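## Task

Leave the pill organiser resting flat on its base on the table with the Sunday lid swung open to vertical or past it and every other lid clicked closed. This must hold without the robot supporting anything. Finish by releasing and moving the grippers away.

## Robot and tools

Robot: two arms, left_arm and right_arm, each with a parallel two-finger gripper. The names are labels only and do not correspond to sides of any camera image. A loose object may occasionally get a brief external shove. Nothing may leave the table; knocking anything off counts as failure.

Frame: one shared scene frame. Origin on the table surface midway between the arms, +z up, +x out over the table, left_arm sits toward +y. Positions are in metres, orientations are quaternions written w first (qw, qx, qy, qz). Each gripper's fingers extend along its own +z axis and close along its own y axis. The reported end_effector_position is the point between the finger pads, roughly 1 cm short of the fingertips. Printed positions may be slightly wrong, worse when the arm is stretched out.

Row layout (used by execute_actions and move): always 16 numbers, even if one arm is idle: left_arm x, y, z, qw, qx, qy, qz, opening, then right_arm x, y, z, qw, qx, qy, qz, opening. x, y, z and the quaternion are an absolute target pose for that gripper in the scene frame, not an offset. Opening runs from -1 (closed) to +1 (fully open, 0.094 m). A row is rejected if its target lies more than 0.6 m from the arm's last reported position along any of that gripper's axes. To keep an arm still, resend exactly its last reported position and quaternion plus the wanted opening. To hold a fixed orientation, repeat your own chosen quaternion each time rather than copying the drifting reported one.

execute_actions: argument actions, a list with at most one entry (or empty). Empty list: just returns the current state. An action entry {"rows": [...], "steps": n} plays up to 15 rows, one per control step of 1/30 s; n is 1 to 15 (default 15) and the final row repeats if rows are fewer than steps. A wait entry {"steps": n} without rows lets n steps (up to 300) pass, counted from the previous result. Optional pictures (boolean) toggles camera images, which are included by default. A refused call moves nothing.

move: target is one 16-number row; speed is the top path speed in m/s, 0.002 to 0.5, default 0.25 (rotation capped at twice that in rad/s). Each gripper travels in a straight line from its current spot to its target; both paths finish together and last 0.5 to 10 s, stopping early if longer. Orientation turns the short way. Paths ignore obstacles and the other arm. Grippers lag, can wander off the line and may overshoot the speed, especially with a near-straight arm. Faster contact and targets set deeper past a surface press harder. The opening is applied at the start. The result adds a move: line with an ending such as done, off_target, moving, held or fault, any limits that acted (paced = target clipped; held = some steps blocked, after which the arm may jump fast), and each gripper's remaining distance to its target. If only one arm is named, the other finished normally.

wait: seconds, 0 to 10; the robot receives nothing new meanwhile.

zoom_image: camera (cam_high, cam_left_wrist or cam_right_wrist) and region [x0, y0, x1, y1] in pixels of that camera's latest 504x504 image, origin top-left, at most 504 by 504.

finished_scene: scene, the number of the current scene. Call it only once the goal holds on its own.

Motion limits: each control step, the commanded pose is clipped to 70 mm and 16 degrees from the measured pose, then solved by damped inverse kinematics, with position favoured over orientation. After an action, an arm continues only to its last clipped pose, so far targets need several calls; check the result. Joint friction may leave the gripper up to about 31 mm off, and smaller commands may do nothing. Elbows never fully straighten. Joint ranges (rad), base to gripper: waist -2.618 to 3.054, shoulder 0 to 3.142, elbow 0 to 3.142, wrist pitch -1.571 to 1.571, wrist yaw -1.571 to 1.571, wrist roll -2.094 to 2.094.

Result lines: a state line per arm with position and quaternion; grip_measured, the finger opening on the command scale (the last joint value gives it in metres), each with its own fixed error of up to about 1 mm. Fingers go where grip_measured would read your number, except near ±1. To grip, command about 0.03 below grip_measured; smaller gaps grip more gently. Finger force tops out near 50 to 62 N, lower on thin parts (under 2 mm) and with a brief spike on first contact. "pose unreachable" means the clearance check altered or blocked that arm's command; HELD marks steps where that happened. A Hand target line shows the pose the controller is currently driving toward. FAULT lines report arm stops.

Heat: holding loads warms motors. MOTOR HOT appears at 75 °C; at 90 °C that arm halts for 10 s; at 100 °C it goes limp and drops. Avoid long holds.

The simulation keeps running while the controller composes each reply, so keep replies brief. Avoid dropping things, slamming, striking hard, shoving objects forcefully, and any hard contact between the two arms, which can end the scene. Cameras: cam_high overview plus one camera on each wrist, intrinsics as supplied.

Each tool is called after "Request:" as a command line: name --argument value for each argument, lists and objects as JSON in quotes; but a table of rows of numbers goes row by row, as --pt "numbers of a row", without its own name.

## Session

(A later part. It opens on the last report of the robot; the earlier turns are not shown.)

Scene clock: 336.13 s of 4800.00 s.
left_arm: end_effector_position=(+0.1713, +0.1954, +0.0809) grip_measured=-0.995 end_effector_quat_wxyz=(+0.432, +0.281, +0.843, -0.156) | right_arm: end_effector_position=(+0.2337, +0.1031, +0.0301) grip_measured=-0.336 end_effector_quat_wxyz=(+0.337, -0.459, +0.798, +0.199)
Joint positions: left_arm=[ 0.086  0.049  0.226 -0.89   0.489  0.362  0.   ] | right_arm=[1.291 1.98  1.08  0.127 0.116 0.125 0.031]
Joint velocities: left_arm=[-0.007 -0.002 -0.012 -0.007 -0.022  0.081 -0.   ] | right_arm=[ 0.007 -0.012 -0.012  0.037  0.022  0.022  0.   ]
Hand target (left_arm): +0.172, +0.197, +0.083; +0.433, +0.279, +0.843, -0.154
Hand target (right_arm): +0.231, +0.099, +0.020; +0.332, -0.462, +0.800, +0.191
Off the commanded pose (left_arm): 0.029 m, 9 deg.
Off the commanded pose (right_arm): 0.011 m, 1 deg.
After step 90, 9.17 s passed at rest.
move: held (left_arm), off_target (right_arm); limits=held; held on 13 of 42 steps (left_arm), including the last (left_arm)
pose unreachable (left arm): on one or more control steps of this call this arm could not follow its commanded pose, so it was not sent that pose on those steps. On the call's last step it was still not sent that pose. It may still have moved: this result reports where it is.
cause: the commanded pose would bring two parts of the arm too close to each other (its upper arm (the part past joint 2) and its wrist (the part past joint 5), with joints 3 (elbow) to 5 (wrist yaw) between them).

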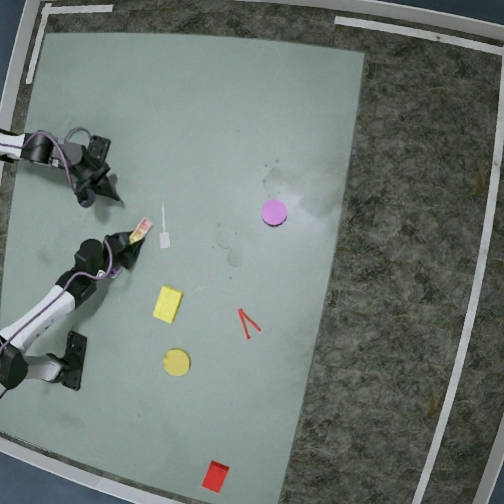

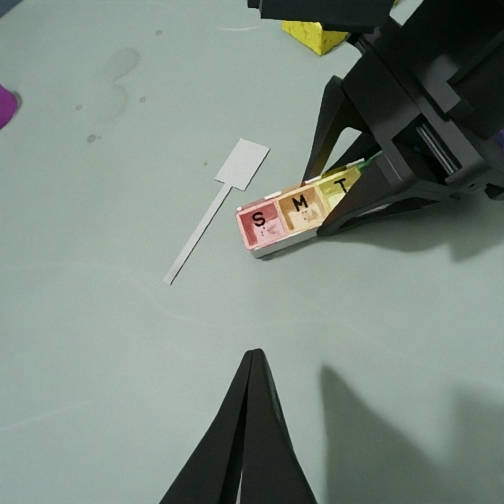

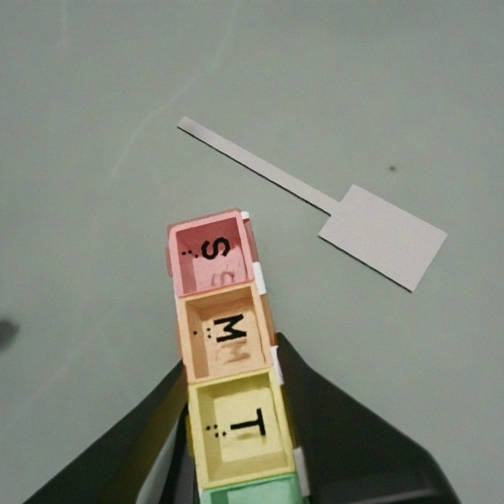

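Request:
move --target '[0.17,0.21,0.10,0.432,0.281,0.843,-0.156,-1, 0.21,0.02,0.036,0.347,-0.391,0.837,0.162,-0.36]' --speed 0.1

Request:
move --target '[0.185,0.105,0.06,0.470,0.296,0.814,-0.171,-1, 0.21,0.02,0.018,0.347,-0.391,0.837,0.162,-0.36]' --speed 0.1

Scene clock: 353.17 s of 4800.00 s.
left_arm: end_effector_position=(+0.1730, +0.2095, +0.1002) grip_measured=-0.995 end_effector_quat_wxyz=(+0.443, +0.282, +0.838, -0.150) | right_arm: end_effector_position=(+0.2123, +0.0238, +0.0331) grip_measured=-0.336 end_effector_quat_wxyz=(+0.346, -0.393, +0.836, +0.164)
Joint positions: left_arm=[ 0.401  0.166  0.31  -0.981  0.713  0.625  0.   ] | right_arm=[1.334 1.732 0.778 0.132 0.266 0.278 0.031]
Joint velocities: left_arm=[ 0.017 -0.007 -0.007 -0.022 -0.066 -0.081 -0.001] | right_arm=[-0.012 -0.012 -0.002 -0.066  0.007 -0.022 -0.   ]
Hand target (left_arm): +0.170, +0.209, +0.101; +0.434, +0.279, +0.842, -0.157
Hand target (right_arm): +0.209, +0.021, +0.035; +0.347, -0.391, +0.837, +0.163
Off the commanded pose (left_arm): 0.003 m, 2 deg.
Off the commanded pose (right_arm): 0.005 m, 0 deg.
After step 90, 12.57 s passed at rest.
move: done

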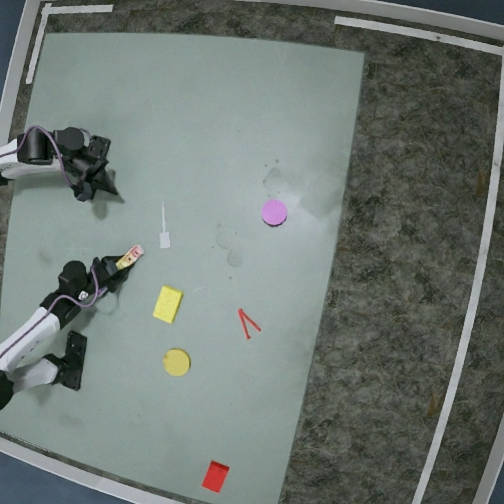

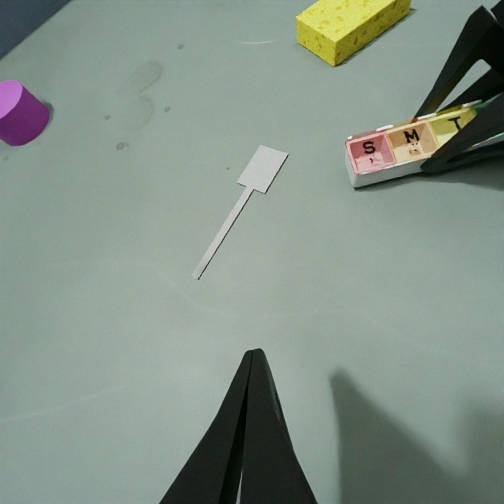

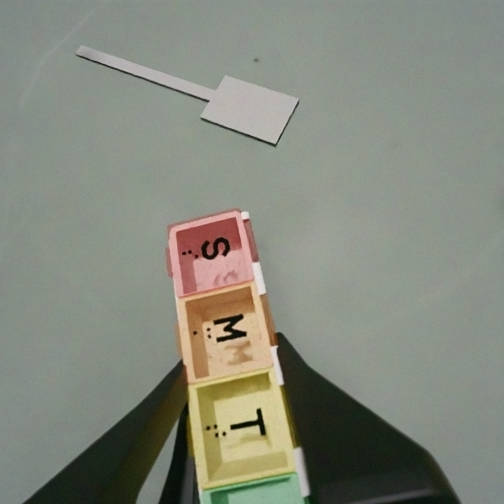

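Scene clock: 355.27 s of 4800.00 s.
left_arm: end_effector_position=(+0.1878, +0.1077, +0.0693) grip_measured=-0.995 end_effector_quat_wxyz=(+0.477, +0.298, +0.809, -0.170) | right_arm: end_effector_position=(+0.2133, +0.0254, +0.0276) grip_measured=-0.336 end_effector_quat_wxyz=(+0.353, -0.389, +0.834, +0.169)
Joint positions: left_arm=[-0.838  0.47   0.058 -0.113 -0.246 -0.13   0.   ] | right_arm=[1.334 1.753 0.757 0.193 0.268 0.278 0.031]
Joint velocities: left_arm=[ 0.012  0.012 -0.002 -0.022 -0.022 -0.007 -0.   ] | right_arm=[-0.002 -0.012  0.002  0.022  0.051  0.066 -0.   ]
Hand target (left_arm): +0.185, +0.110, +0.059; +0.467, +0.302, +0.815, -0.162
Hand target (right_arm): +0.210, +0.020, +0.018; +0.347, -0.391, +0.837, +0.162
Off the commanded pose (left_arm): 0.010 m, 1 deg.
Off the commanded pose (right_arm): 0.012 m, 1 deg.
move: off_target (right_arm)

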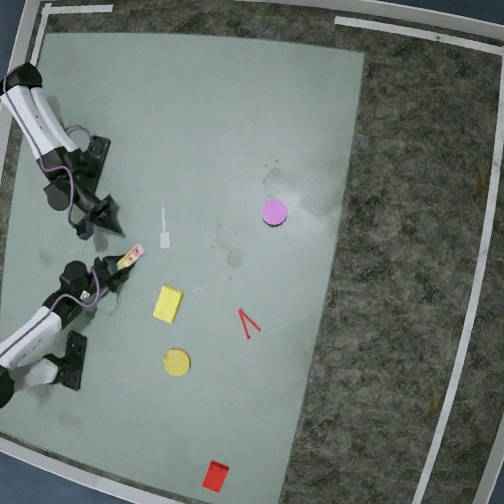

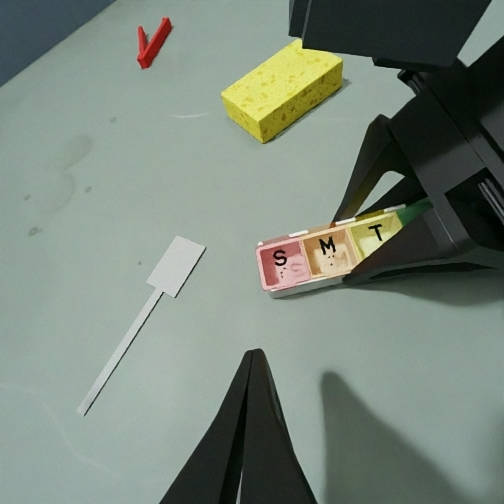

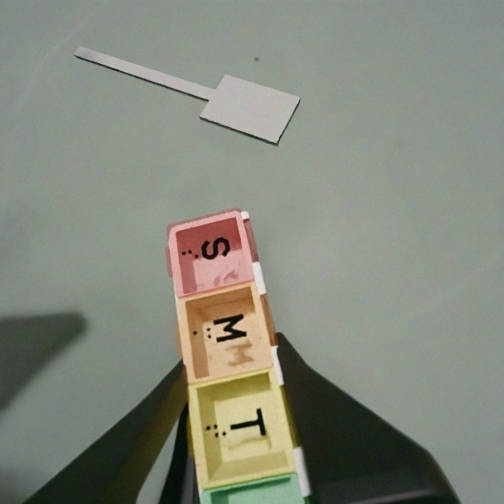

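Request:
move --target '[0.207,0.088,0.032,0.470,0.296,0.814,-0.171,-1, 0.21,0.02,0.018,0.347,-0.391,0.837,0.162,-0.36]' --speed 0.07

Scene clock: 366.43 s of 4800.00 s.
left_arm: end_effector_position=(+0.2102, +0.0817, +0.0483) grip_measured=-0.995 end_effector_quat_wxyz=(+0.484, +0.288, +0.806, -0.181) | right_arm: end_effector_position=(+0.2133, +0.0254, +0.0276) grip_measured=-0.336 end_effector_quat_wxyz=(+0.353, -0.389, +0.834, +0.169)
Joint positions: left_arm=[-0.804  1.025  0.015  0.514 -0.214 -0.129  0.   ] | right_arm=[1.334 1.753 0.757 0.193 0.268 0.278 0.031]
Joint velocities: left_arm=[-0.012 -0.002 -0.012 -0.007 -0.022 -0.066 -0.001] | right_arm=[-0.007 -0.012 -0.007  0.022 -0.037  0.007  0.001]
Hand target (left_arm): +0.206, +0.089, +0.034; +0.469, +0.296, +0.815, -0.171
Hand target (right_arm): +0.210, +0.020, +0.018; +0.347, -0.391, +0.837, +0.162
Off the commanded pose (left_arm): 0.018 m, 2 deg.
Off the commanded pose (right_arm): 0.012 m, 1 deg.
joint sent to its limit (left arm) — the command would take joint 3 (elbow) past its lower limit, so that joint was sent only as far as its limit.
After step 90, 6.60 s passed at rest.
move: off_target (left_arm, right_arm)

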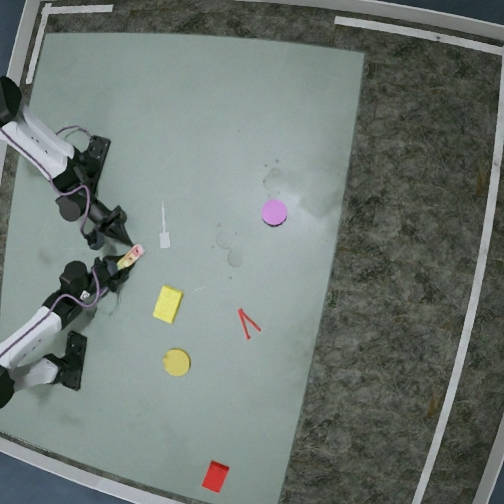

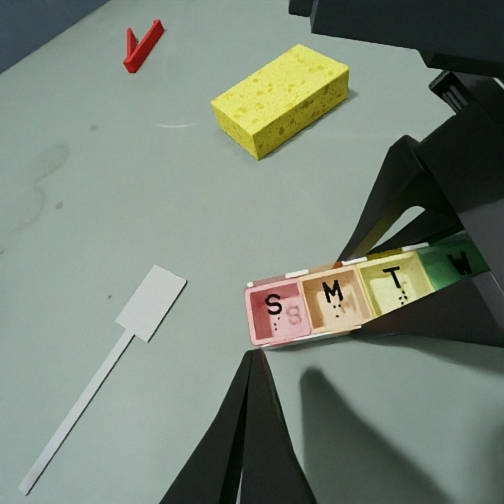

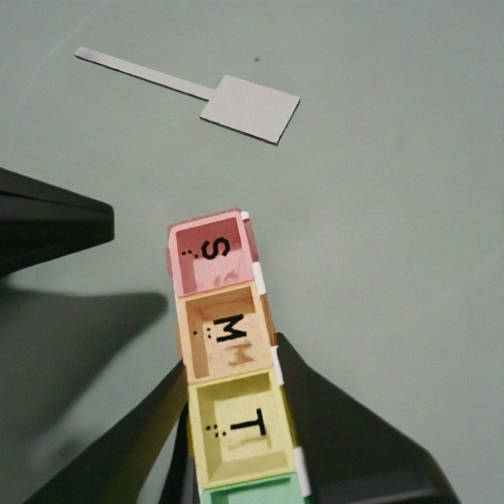

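Request:
move --target '[0.20,0.10,0.07,0.470,0.296,0.814,-0.171,-1, 0.25,-0.015,0.036,0.347,-0.391,0.837,0.162,-0.36]' --speed 0.08

Request:
move --target '[0.245,0.050,0.034,0.434,0.308,0.847,-0.158,-1, 0.25,-0.015,0.016,0.347,-0.391,0.837,0.162,-0.36]' --speed 0.07

Scene clock: 385.83 s of 4800.00 s.
left_arm: end_effector_position=(+0.1993, +0.0991, +0.0630) grip_measured=-0.995 end_effector_quat_wxyz=(+0.468, +0.295, +0.816, -0.169) | right_arm: end_effector_position=(+0.2519, -0.0108, +0.0360) grip_measured=-0.336 end_effector_quat_wxyz=(+0.352, -0.389, +0.836, +0.160)
Joint positions: left_arm=[-0.793  0.674  0.068  0.064 -0.206 -0.122  0.   ] | right_arm=[1.173 1.666 0.702 0.172 0.168 0.16  0.031]
Joint velocities: left_arm=[ 0.007  0.007 -0.002 -0.081 -0.022 -0.022 -0.   ] | right_arm=[-0.017 -0.012  0.007 -0.022 -0.066 -0.066 -0.001]
Hand target (left_arm): +0.200, +0.099, +0.069; +0.470, +0.295, +0.814, -0.171
Hand target (right_arm): +0.251, -0.016, +0.036; +0.349, -0.392, +0.836, +0.159
Off the commanded pose (left_arm): 0.007 m, 0 deg.
Off the commanded pose (right_arm): 0.005 m, 1 deg.
After step 90, 15.07 s passed at rest.
move: done

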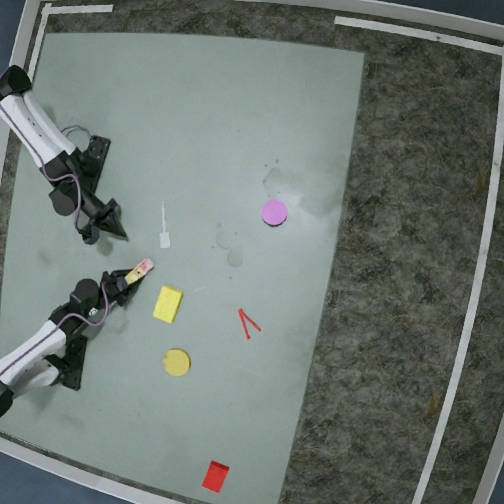

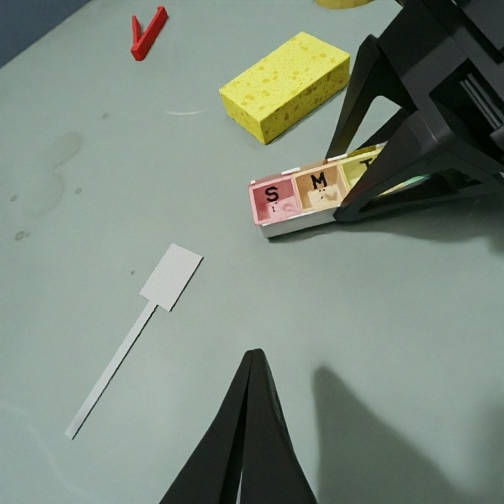

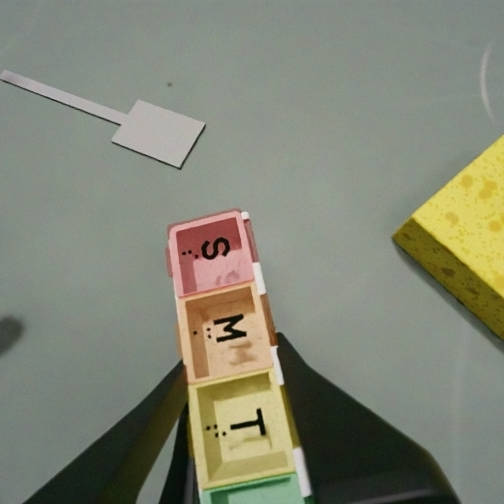

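Scene clock: 387.40 s of 4800.00 s.
left_arm: end_effector_position=(+0.2401, +0.0538, +0.0367) grip_measured=-0.995 end_effector_quat_wxyz=(+0.430, +0.302, +0.836, -0.157) | right_arm: end_effector_position=(+0.2530, -0.0085, +0.0269) grip_measured=-0.336 end_effector_quat_wxyz=(+0.359, -0.387, +0.833, +0.166)
Joint positions: left_arm=[-0.748  1.322  0.233  0.461 -0.155 -0.115  0.   ] | right_arm=[1.173 1.703 0.677 0.255 0.167 0.16  0.031]
Joint velocities: left_arm=[-0.012  0.002  0.007  0.081  0.051  0.007 -0.001] | right_arm=[ 0.007  0.002  0.002 -0.037  0.022  0.037 -0.001]
Hand target (left_arm): +0.244, +0.051, +0.036; +0.428, +0.304, +0.837, -0.157
Hand target (right_arm): +0.250, -0.015, +0.016; +0.347, -0.391, +0.837, +0.162
Off the commanded pose (left_arm): 0.007 m, 0 deg.
Off the commanded pose (right_arm): 0.013 m, 2 deg.
move: off_target (right_arm)

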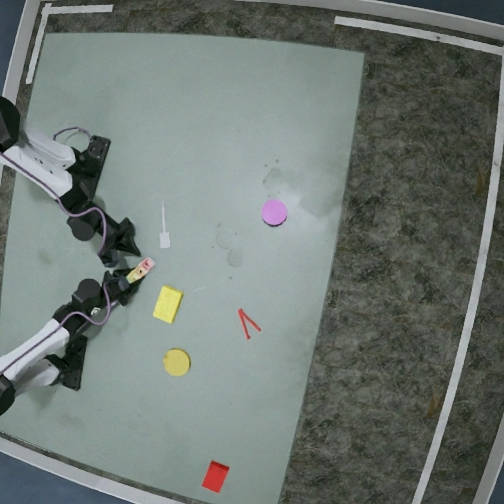

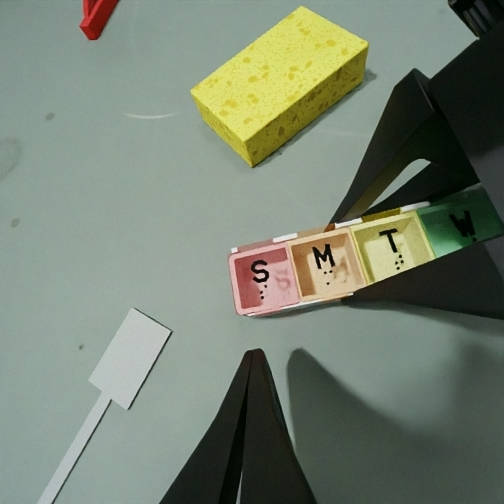

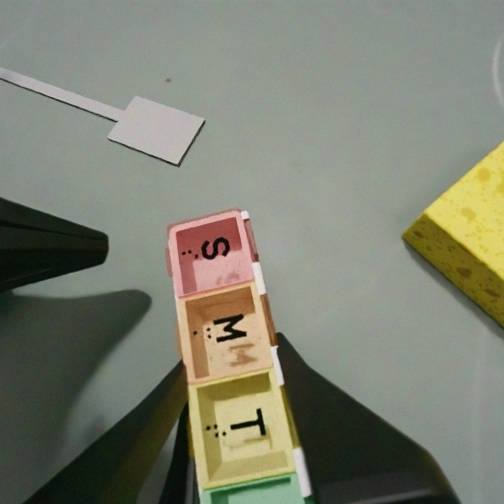

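Request:
move --target '[0.247,0.046,0.018,0.434,0.308,0.847,-0.158,-1, 0.25,-0.015,0.016,0.347,-0.391,0.837,0.162,-0.36]' --speed 0.04

Scene clock: 401.63 s of 4800.00 s.
left_arm: end_effector_position=(+0.2462, +0.0461, +0.0236) grip_measured=-0.995 end_effector_quat_wxyz=(+0.434, +0.301, +0.834, -0.160) | right_arm: end_effector_position=(+0.2530, -0.0085, +0.0269) grip_measured=-0.336 end_effector_quat_wxyz=(+0.359, -0.387, +0.833, +0.166)
Joint positions: left_arm=[-0.748  1.465  0.233  0.613 -0.154 -0.115  0.   ] | right_arm=[1.173 1.703 0.677 0.255 0.167 0.16  0.031]
Joint velocities: left_arm=[-0.017  0.022 -0.002 -0.022 -0.037  0.095 -0.001] | right_arm=[ 0.012 -0.012 -0.007 -0.051  0.007 -0.081 -0.001]
Hand target (left_arm): +0.247, +0.046, +0.019; +0.428, +0.304, +0.836, -0.156
Hand target (right_arm): +0.250, -0.015, +0.016; +0.347, -0.391, +0.837, +0.162
Off the commanded pose (left_arm): 0.006 m, 1 deg.
Off the commanded pose (right_arm): 0.013 m, 2 deg.
After step 90, 10.17 s passed at rest.
move: off_target (right_arm)

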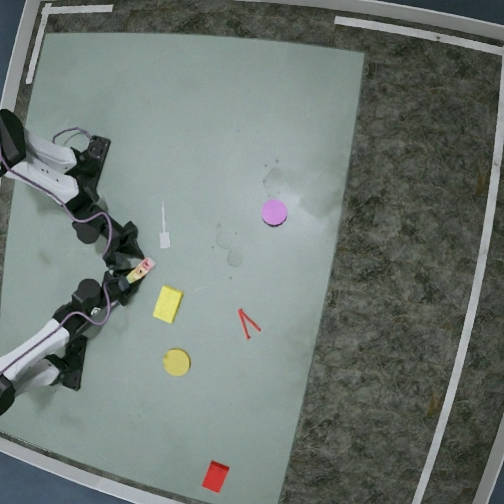

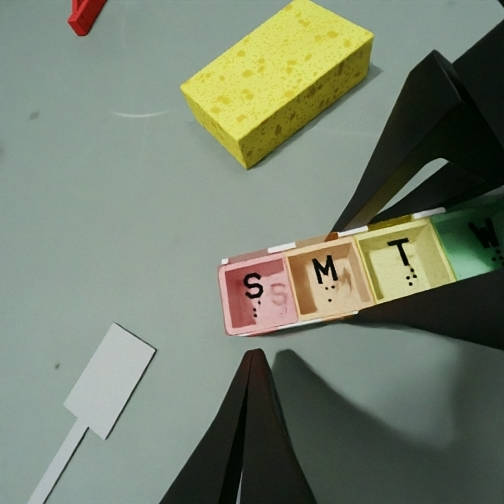

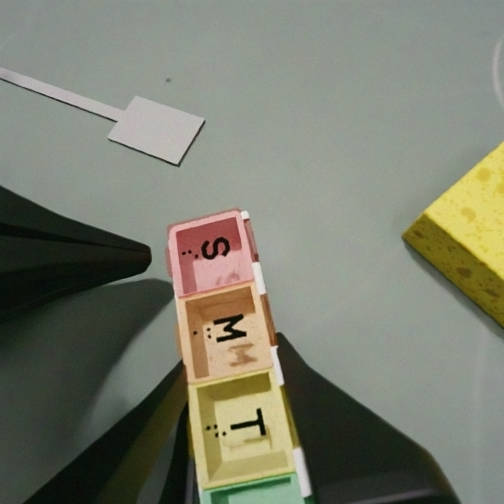

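Request:
move --target '[0.257,0.037,0.018,0.434,0.308,0.847,-0.158,-1, 0.25,-0.015,0.016,0.347,-0.391,0.837,0.162,-0.36]' --speed 0.02

Scene clock: 409.13 s of 4800.00 s.
left_arm: end_effector_position=(+0.2505, +0.0405, +0.0179) grip_measured=-0.995 end_effector_quat_wxyz=(+0.427, +0.305, +0.837, -0.156) | right_arm: end_effector_position=(+0.2532, -0.0087, +0.0269) grip_measured=-0.336 end_effector_quat_wxyz=(+0.359, -0.386, +0.833, +0.166)
Joint positions: left_arm=[-0.748  1.52   0.266  0.618 -0.153 -0.112  0.   ] | right_arm=[1.172 1.703 0.677 0.255 0.168 0.16  0.031]
Joint velocities: left_arm=[ 0.007 -0.002  0.002 -0.007  0.007 -0.037  0.002] | right_arm=[-0.007 -0.012 -0.012 -0.007  0.007 -0.007  0.   ]
Hand target (left_arm): +0.257, +0.037, +0.018; +0.428, +0.304, +0.836, -0.156
Hand target (right_arm): +0.250, -0.015, +0.016; +0.347, -0.391, +0.837, +0.162
Off the commanded pose (left_arm): 0.007 m, 0 deg.
Off the commanded pose (right_arm): 0.013 m, 2 deg.
After step 90, 3.53 s passed at rest.
move: off_target (right_arm)

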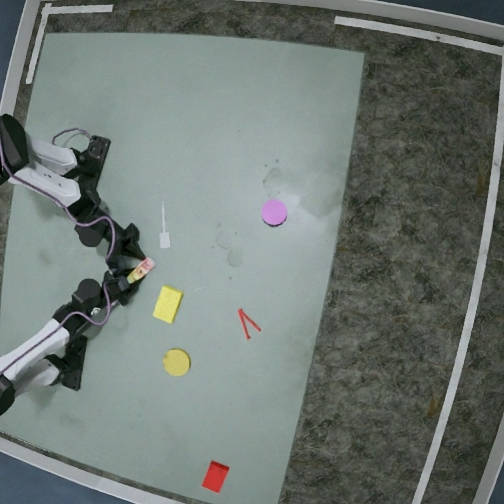

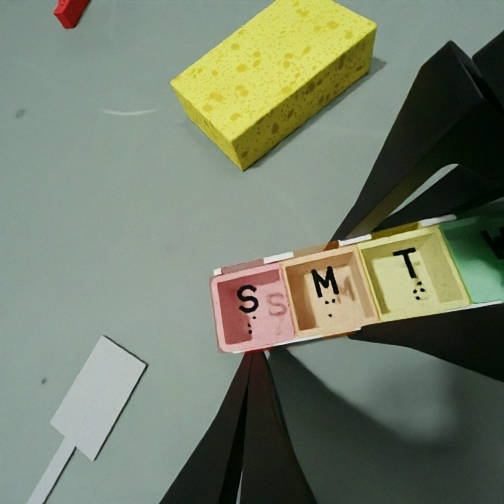

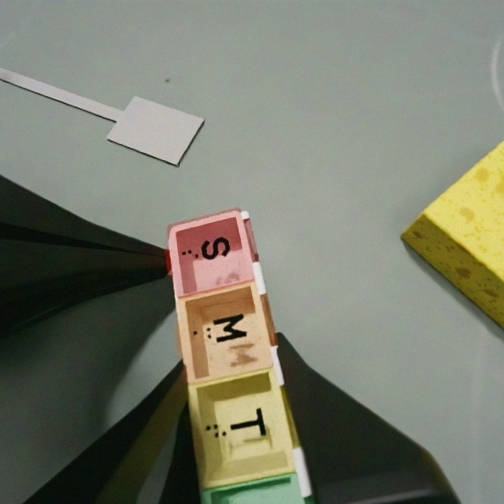

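Request:
zoom_image --camera "cam_right_wrist" --region '[90, 180, 290, 340]'

Request:
move --target '[0.256,0.037,0.036,0.434,0.308,0.847,-0.158,-1, 0.25,-0.015,0.016,0.347,-0.391,0.837,0.162,-0.36]' --speed 0.02

Region (90, 180, 290, 340) of cam_right_wrist's 504x504 image, scaled by 2.520, with more detail than that image has; it fills the top 403 rows of this view, and the rest is white.

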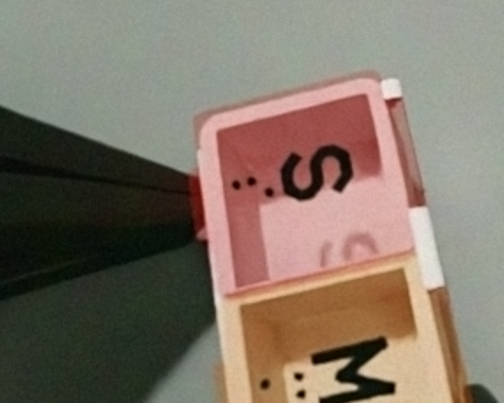

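Scene clock: 417.13 s of 4800.00 s.
left_arm: end_effector_position=(+0.2513, +0.0395, +0.0272) grip_measured=-0.995 end_effector_quat_wxyz=(+0.422, +0.307, +0.840, -0.153) | right_arm: end_effector_position=(+0.2533, -0.0087, +0.0269) grip_measured=-0.336 end_effector_quat_wxyz=(+0.359, -0.386, +0.833, +0.166)
Joint positions: left_arm=[-0.748  1.46   0.296  0.515 -0.153 -0.112  0.   ] | right_arm=[1.172 1.703 0.677 0.255 0.168 0.16  0.031]
Joint velocities: left_arm=[-0.007 -0.007 -0.022  0.066 -0.051  0.007 -0.   ] | right_arm=[-0.007 -0.002 -0.002 -0.037 -0.022  0.007  0.   ]
Hand target (left_arm): +0.256, +0.037, +0.036; +0.429, +0.304, +0.836, -0.156
Hand target (right_arm): +0.250, -0.015, +0.016; +0.347, -0.391, +0.837, +0.162
Off the commanded pose (left_arm): 0.010 m, 1 deg.
Off the commanded pose (right_arm): 0.013 m, 2 deg.
After step 90, 3.63 s passed at rest.
move: off_target (right_arm)

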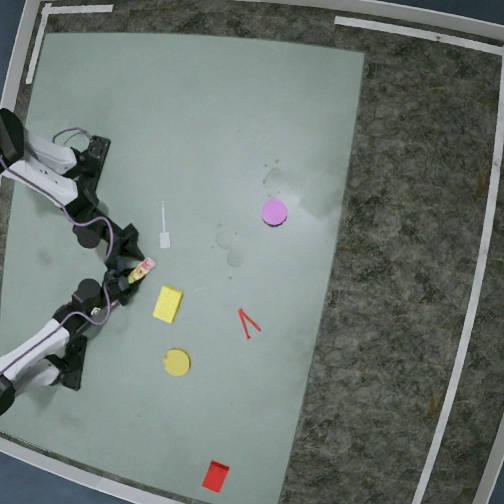

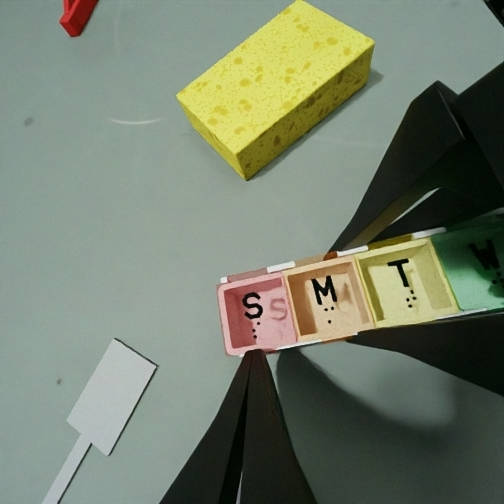

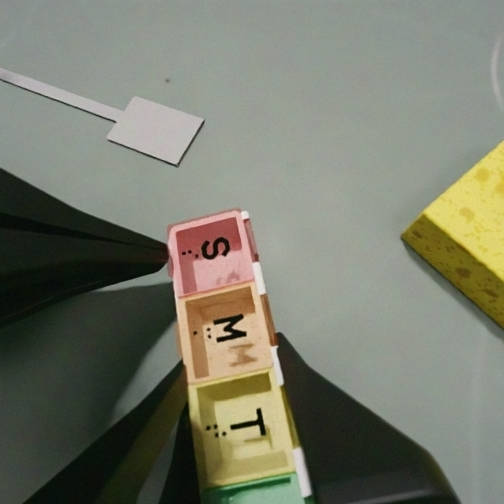

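Request:
move --target '[0.240,0.050,0.020,0.484,0.293,0.806,-0.176,-1, 0.25,-0.015,0.016,0.347,-0.391,0.837,0.162,-0.36]' --speed 0.04

Scene clock: 429.90 s of 4800.00 s.
left_arm: end_effector_position=(+0.2482, +0.0430, +0.0347) grip_measured=-0.995 end_effector_quat_wxyz=(+0.499, +0.283, +0.797, -0.188) | right_arm: end_effector_position=(+0.2533, -0.0087, +0.0269) grip_measured=-0.336 end_effector_quat_wxyz=(+0.359, -0.386, +0.833, +0.166)
Joint positions: left_arm=[-0.764  1.589  0.138  0.997 -0.184 -0.108  0.   ] | right_arm=[1.172 1.703 0.677 0.255 0.168 0.16  0.031]
Joint velocities: left_arm=[ 0.002  0.022 -0.007  0.007  0.007  0.037 -0.001] | right_arm=[ 0.007  0.012  0.007 -0.051 -0.051 -0.037  0.001]
Hand target (left_arm): +0.240, +0.050, +0.021; +0.484, +0.294, +0.806, -0.175
Hand target (right_arm): +0.250, -0.015, +0.016; +0.347, -0.391, +0.837, +0.162
Off the commanded pose (left_arm): 0.018 m, 3 deg.
Off the commanded pose (right_arm): 0.013 m, 2 deg.
After step 90, 7.30 s passed at rest.
move: off_target (left_arm, right_arm)

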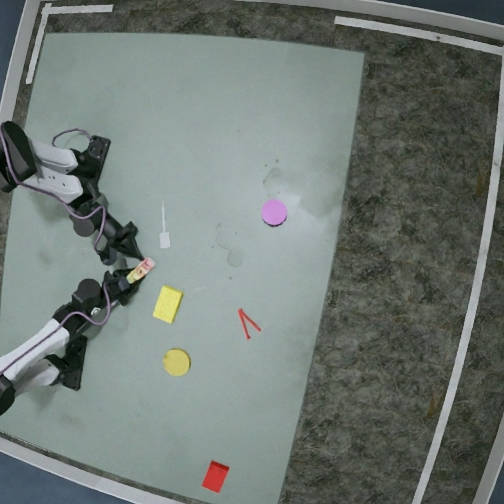

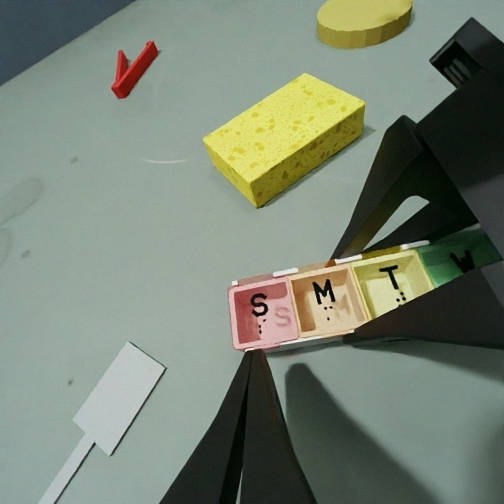

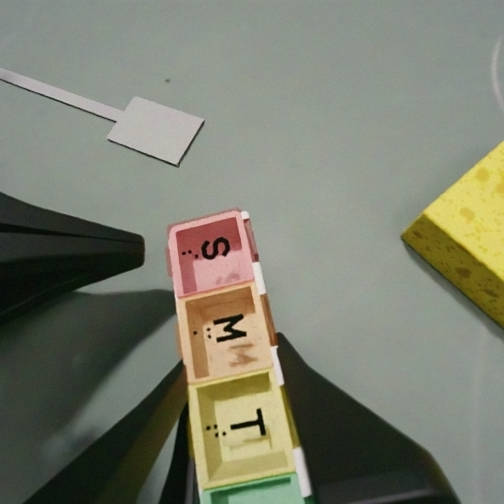

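Request:
move --target '[0.238,0.052,0.012,0.484,0.293,0.806,-0.176,-1, 0.25,-0.015,0.016,0.347,-0.391,0.837,0.162,-0.36]' --speed 0.04

Scene clock: 438.10 s of 4800.00 s.
left_arm: end_effector_position=(+0.2454, +0.0466, +0.0241) grip_measured=-0.995 end_effector_quat_wxyz=(+0.495, +0.284, +0.800, -0.186) | right_arm: end_effector_position=(+0.2533, -0.0087, +0.0269) grip_measured=-0.336 end_effector_quat_wxyz=(+0.359, -0.386, +0.833, +0.166)
Joint positions: left_arm=[-0.764  1.663  0.116  1.083 -0.184 -0.108  0.   ] | right_arm=[1.172 1.703 0.677 0.255 0.168 0.16  0.031]
Joint velocities: left_arm=[-0.012  0.022  0.002  0.081  0.007 -0.037 -0.   ] | right_arm=[ 0.002  0.002 -0.012 -0.037 -0.066  0.037  0.   ]
Hand target (left_arm): +0.238, +0.052, +0.013; +0.483, +0.293, +0.806, -0.176
Hand target (right_arm): +0.250, -0.015, +0.016; +0.347, -0.391, +0.837, +0.162
Off the commanded pose (left_arm): 0.015 m, 2 deg.
Off the commanded pose (right_arm): 0.013 m, 2 deg.
After step 90, 4.27 s passed at rest.
move: off_target (left_arm, right_arm)

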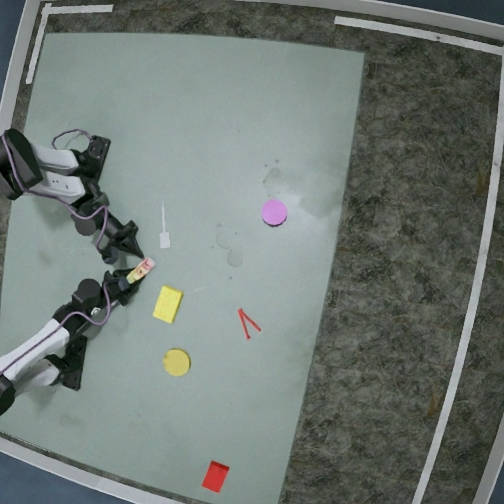

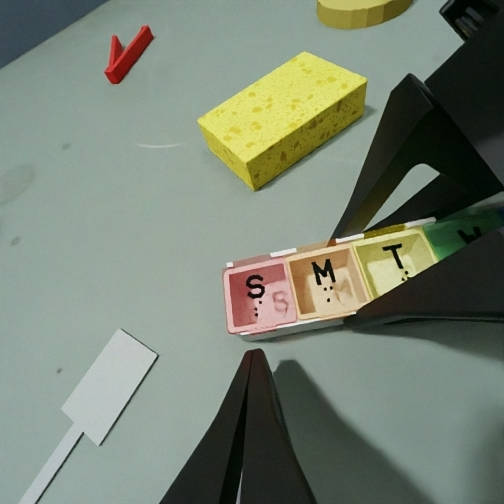

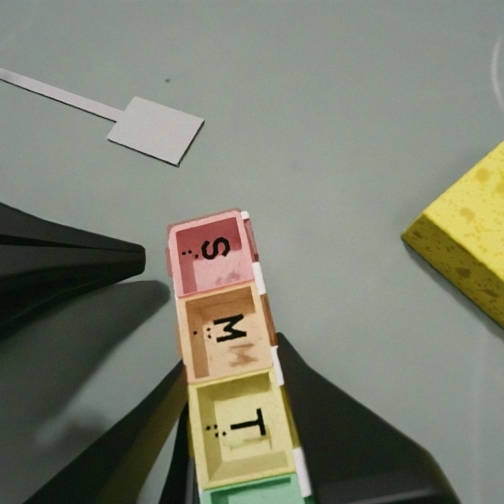

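Request:
move --target '[0.240,0.050,0.006,0.484,0.293,0.806,-0.176,-1, 0.25,-0.015,0.016,0.347,-0.391,0.837,0.162,-0.36]' --speed 0.04

Request:
move --target '[0.262,0.032,0.012,0.484,0.293,0.806,-0.176,-1, 0.25,-0.015,0.016,0.347,-0.391,0.837,0.162,-0.36]' --speed 0.02

Scene clock: 446.27 s of 4800.00 s.
left_arm: end_effector_position=(+0.2457, +0.0462, +0.0160) grip_measured=-0.995 end_effector_quat_wxyz=(+0.493, +0.285, +0.801, -0.184) | right_arm: end_effector_position=(+0.2533, -0.0086, +0.0270) grip_measured=-0.336 end_effector_quat_wxyz=(+0.359, -0.386, +0.833, +0.166)
Joint positions: left_arm=[-0.764  1.738  0.116  1.151 -0.184 -0.108  0.   ] | right_arm=[1.172 1.703 0.677 0.255 0.168 0.16  0.031]
Joint velocities: left_arm=[-0.002 -0.022 -0.002 -0.037 -0.007 -0.007 -0.   ] | right_arm=[-0.012  0.002 -0.002 -0.022 -0.066 -0.022 -0.001]
Hand target (left_arm): +0.240, +0.050, +0.007; +0.483, +0.293, +0.806, -0.176
Hand target (right_arm): +0.250, -0.015, +0.016; +0.347, -0.391, +0.837, +0.162
Off the commanded pose (left_arm): 0.012 m, 2 deg.
Off the commanded pose (right_arm): 0.013 m, 2 deg.
After step 90, 4.37 s passed at rest.
move: off_target (left_arm, right_arm)

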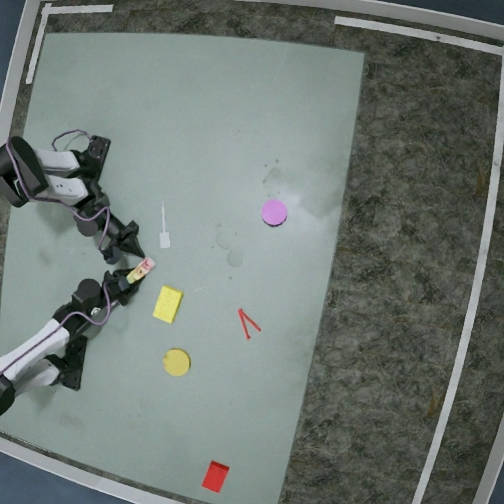

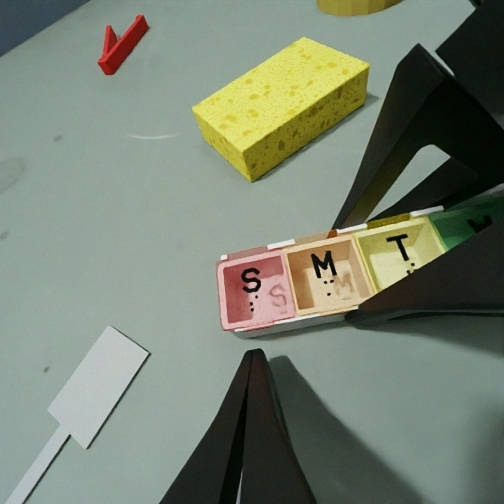

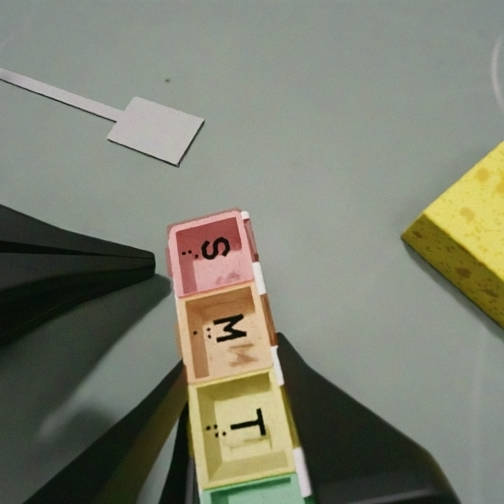

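Scene clock: 447.60 s of 4800.00 s.
left_arm: end_effector_position=(+0.2573, +0.0352, +0.0183) grip_measured=-0.995 end_effector_quat_wxyz=(+0.491, +0.288, +0.802, -0.180) | right_arm: end_effector_position=(+0.2594, -0.0127, +0.0274) grip_measured=-0.336 end_effector_quat_wxyz=(+0.365, -0.378, +0.836, +0.156)
Joint positions: left_arm=[-0.753  1.738  0.184  1.077 -0.176 -0.096  0.   ] | right_arm=[1.163 1.703 0.677 0.255 0.19  0.16  0.031]
Joint velocities: left_arm=[-0.002 -0.002 -0.002 -0.037 -0.022  0.037  0.   ] | right_arm=[ 0.017  0.007  0.002  0.022  0.022  0.007 -0.   ]
Hand target (left_arm): +0.262, +0.032, +0.012; +0.484, +0.293, +0.806, -0.176
Hand target (right_arm): +0.250, -0.015, +0.016; +0.347, -0.391, +0.837, +0.161
Off the commanded pose (left_arm): 0.008 m, 1 deg.
Off the commanded pose (right_arm): 0.015 m, 3 deg.
move: off_target (right_arm)

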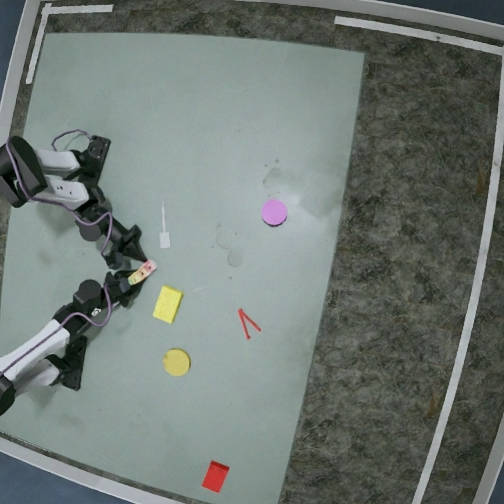

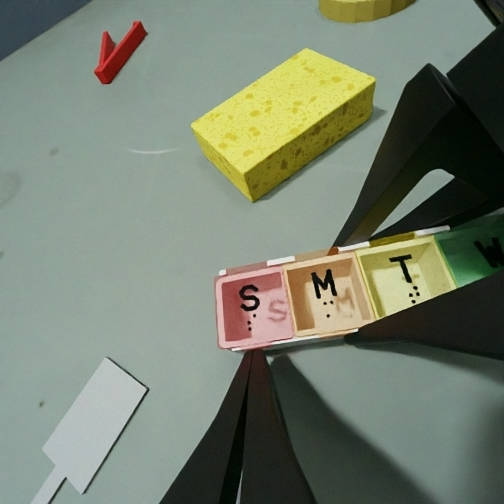

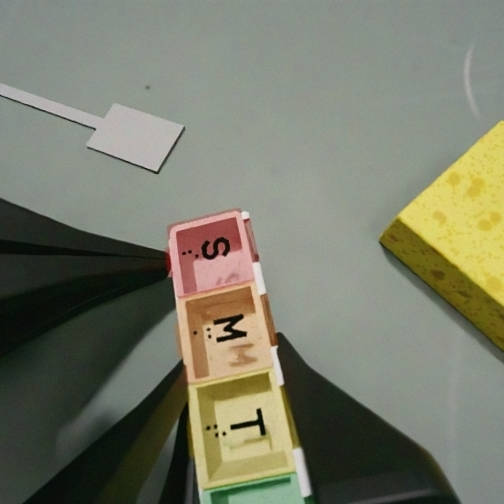

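Request:
move --target '[0.263,0.031,0.034,0.484,0.293,0.806,-0.176,-1, 0.25,-0.015,0.016,0.347,-0.391,0.837,0.162,-0.36]' --speed 0.015

Scene clock: 454.30 s of 4800.00 s.
left_arm: end_effector_position=(+0.2554, +0.0374, +0.0214) grip_measured=-0.995 end_effector_quat_wxyz=(+0.472, +0.296, +0.813, -0.168) | right_arm: end_effector_position=(+0.2585, -0.0121, +0.0273) grip_measured=-0.336 end_effector_quat_wxyz=(+0.364, -0.380, +0.836, +0.158)
Joint positions: left_arm=[-0.753  1.623  0.21   0.882 -0.175 -0.095  0.   ] | right_arm=[1.163 1.703 0.677 0.255 0.184 0.16  0.031]
Joint velocities: left_arm=[ 0.012 -0.017 -0.002 -0.037 -0.022  0.022 -0.   ] | right_arm=[-0.007 -0.012 -0.007 -0.066  0.051 -0.051 -0.   ]
Hand target (left_arm): +0.263, +0.031, +0.034; +0.484, +0.293, +0.806, -0.176
Hand target (right_arm): +0.250, -0.015, +0.016; +0.347, -0.391, +0.837, +0.162
Off the commanded pose (left_arm): 0.016 m, 2 deg.
Off the commanded pose (right_arm): 0.014 m, 2 deg.
After step 90, 1.93 s passed at rest.
move: off_target (left_arm, right_arm)

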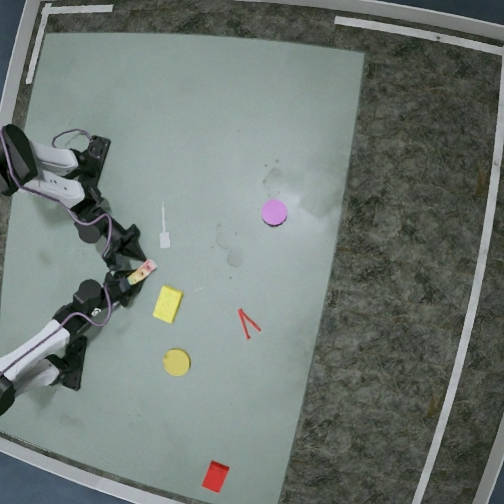

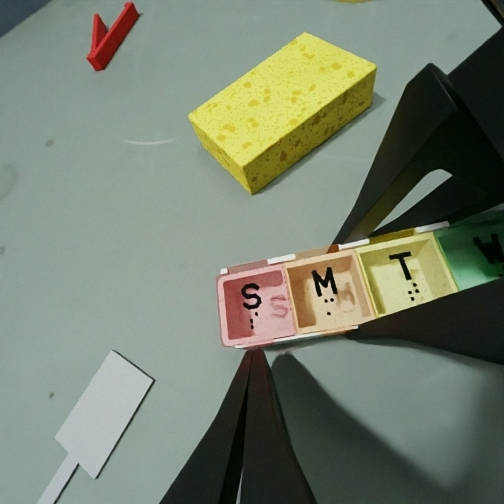

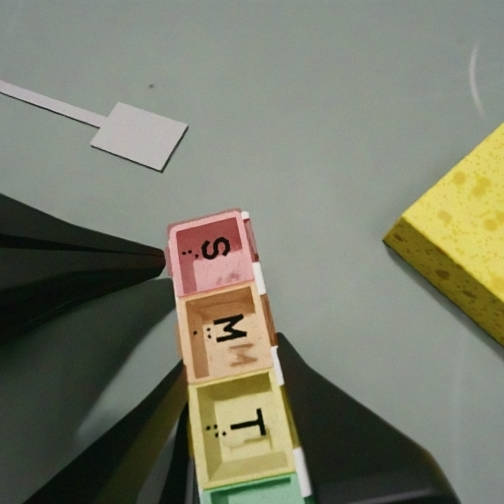

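Request:
move --target '[0.270,0.025,0.050,0.50,0.285,0.80,-0.18,-1, 0.25,-0.015,0.014,0.347,-0.391,0.837,0.162,-0.36]' --speed 0.015

Scene clock: 463.43 s of 4800.00 s.
left_arm: end_effector_position=(+0.2640, +0.0268, +0.0404) grip_measured=-0.995 end_effector_quat_wxyz=(+0.489, +0.290, +0.803, -0.179) | right_arm: end_effector_position=(+0.2576, -0.0096, +0.0266) grip_measured=-0.336 end_effector_quat_wxyz=(+0.363, -0.381, +0.834, +0.164)
Joint positions: left_arm=[-0.753  1.585  0.251  0.851 -0.175 -0.095  0.   ] | right_arm=[1.163 1.71  0.677 0.267 0.172 0.16  0.031]
Joint velocities: left_arm=[-0.002 -0.027  0.002  0.037  0.007 -0.037  0.001] | right_arm=[-0.017  0.012  0.002 -0.037 -0.037 -0.007 -0.001]
Hand target (left_arm): +0.270, +0.025, +0.050; +0.499, +0.285, +0.798, -0.179
Hand target (right_arm): +0.250, -0.015, +0.014; +0.347, -0.391, +0.837, +0.162
Off the commanded pose (left_arm): 0.011 m, 1 deg.
Off the commanded pose (right_arm): 0.016 m, 2 deg.
After step 90, 3.50 s passed at rest.
move: off_target (left_arm, right_arm)

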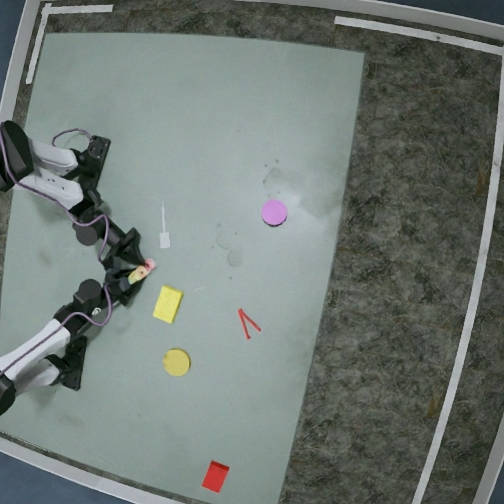

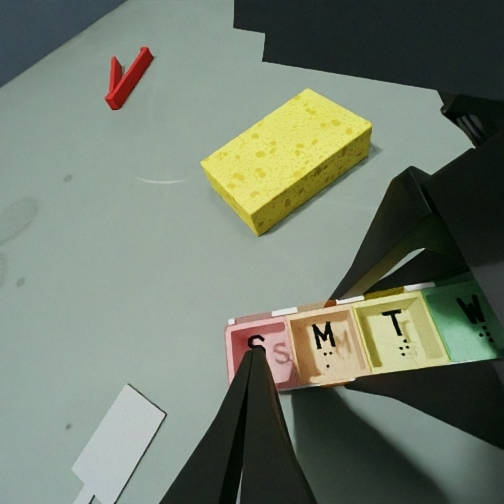

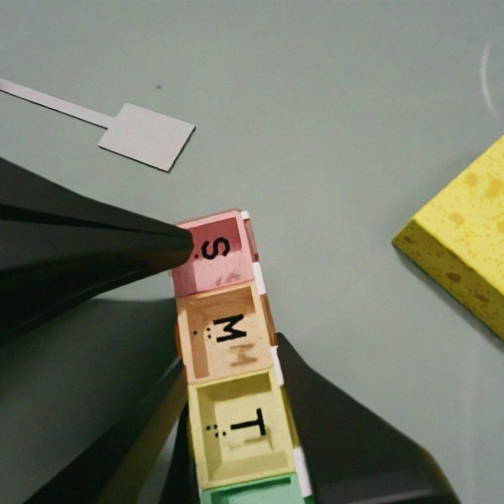

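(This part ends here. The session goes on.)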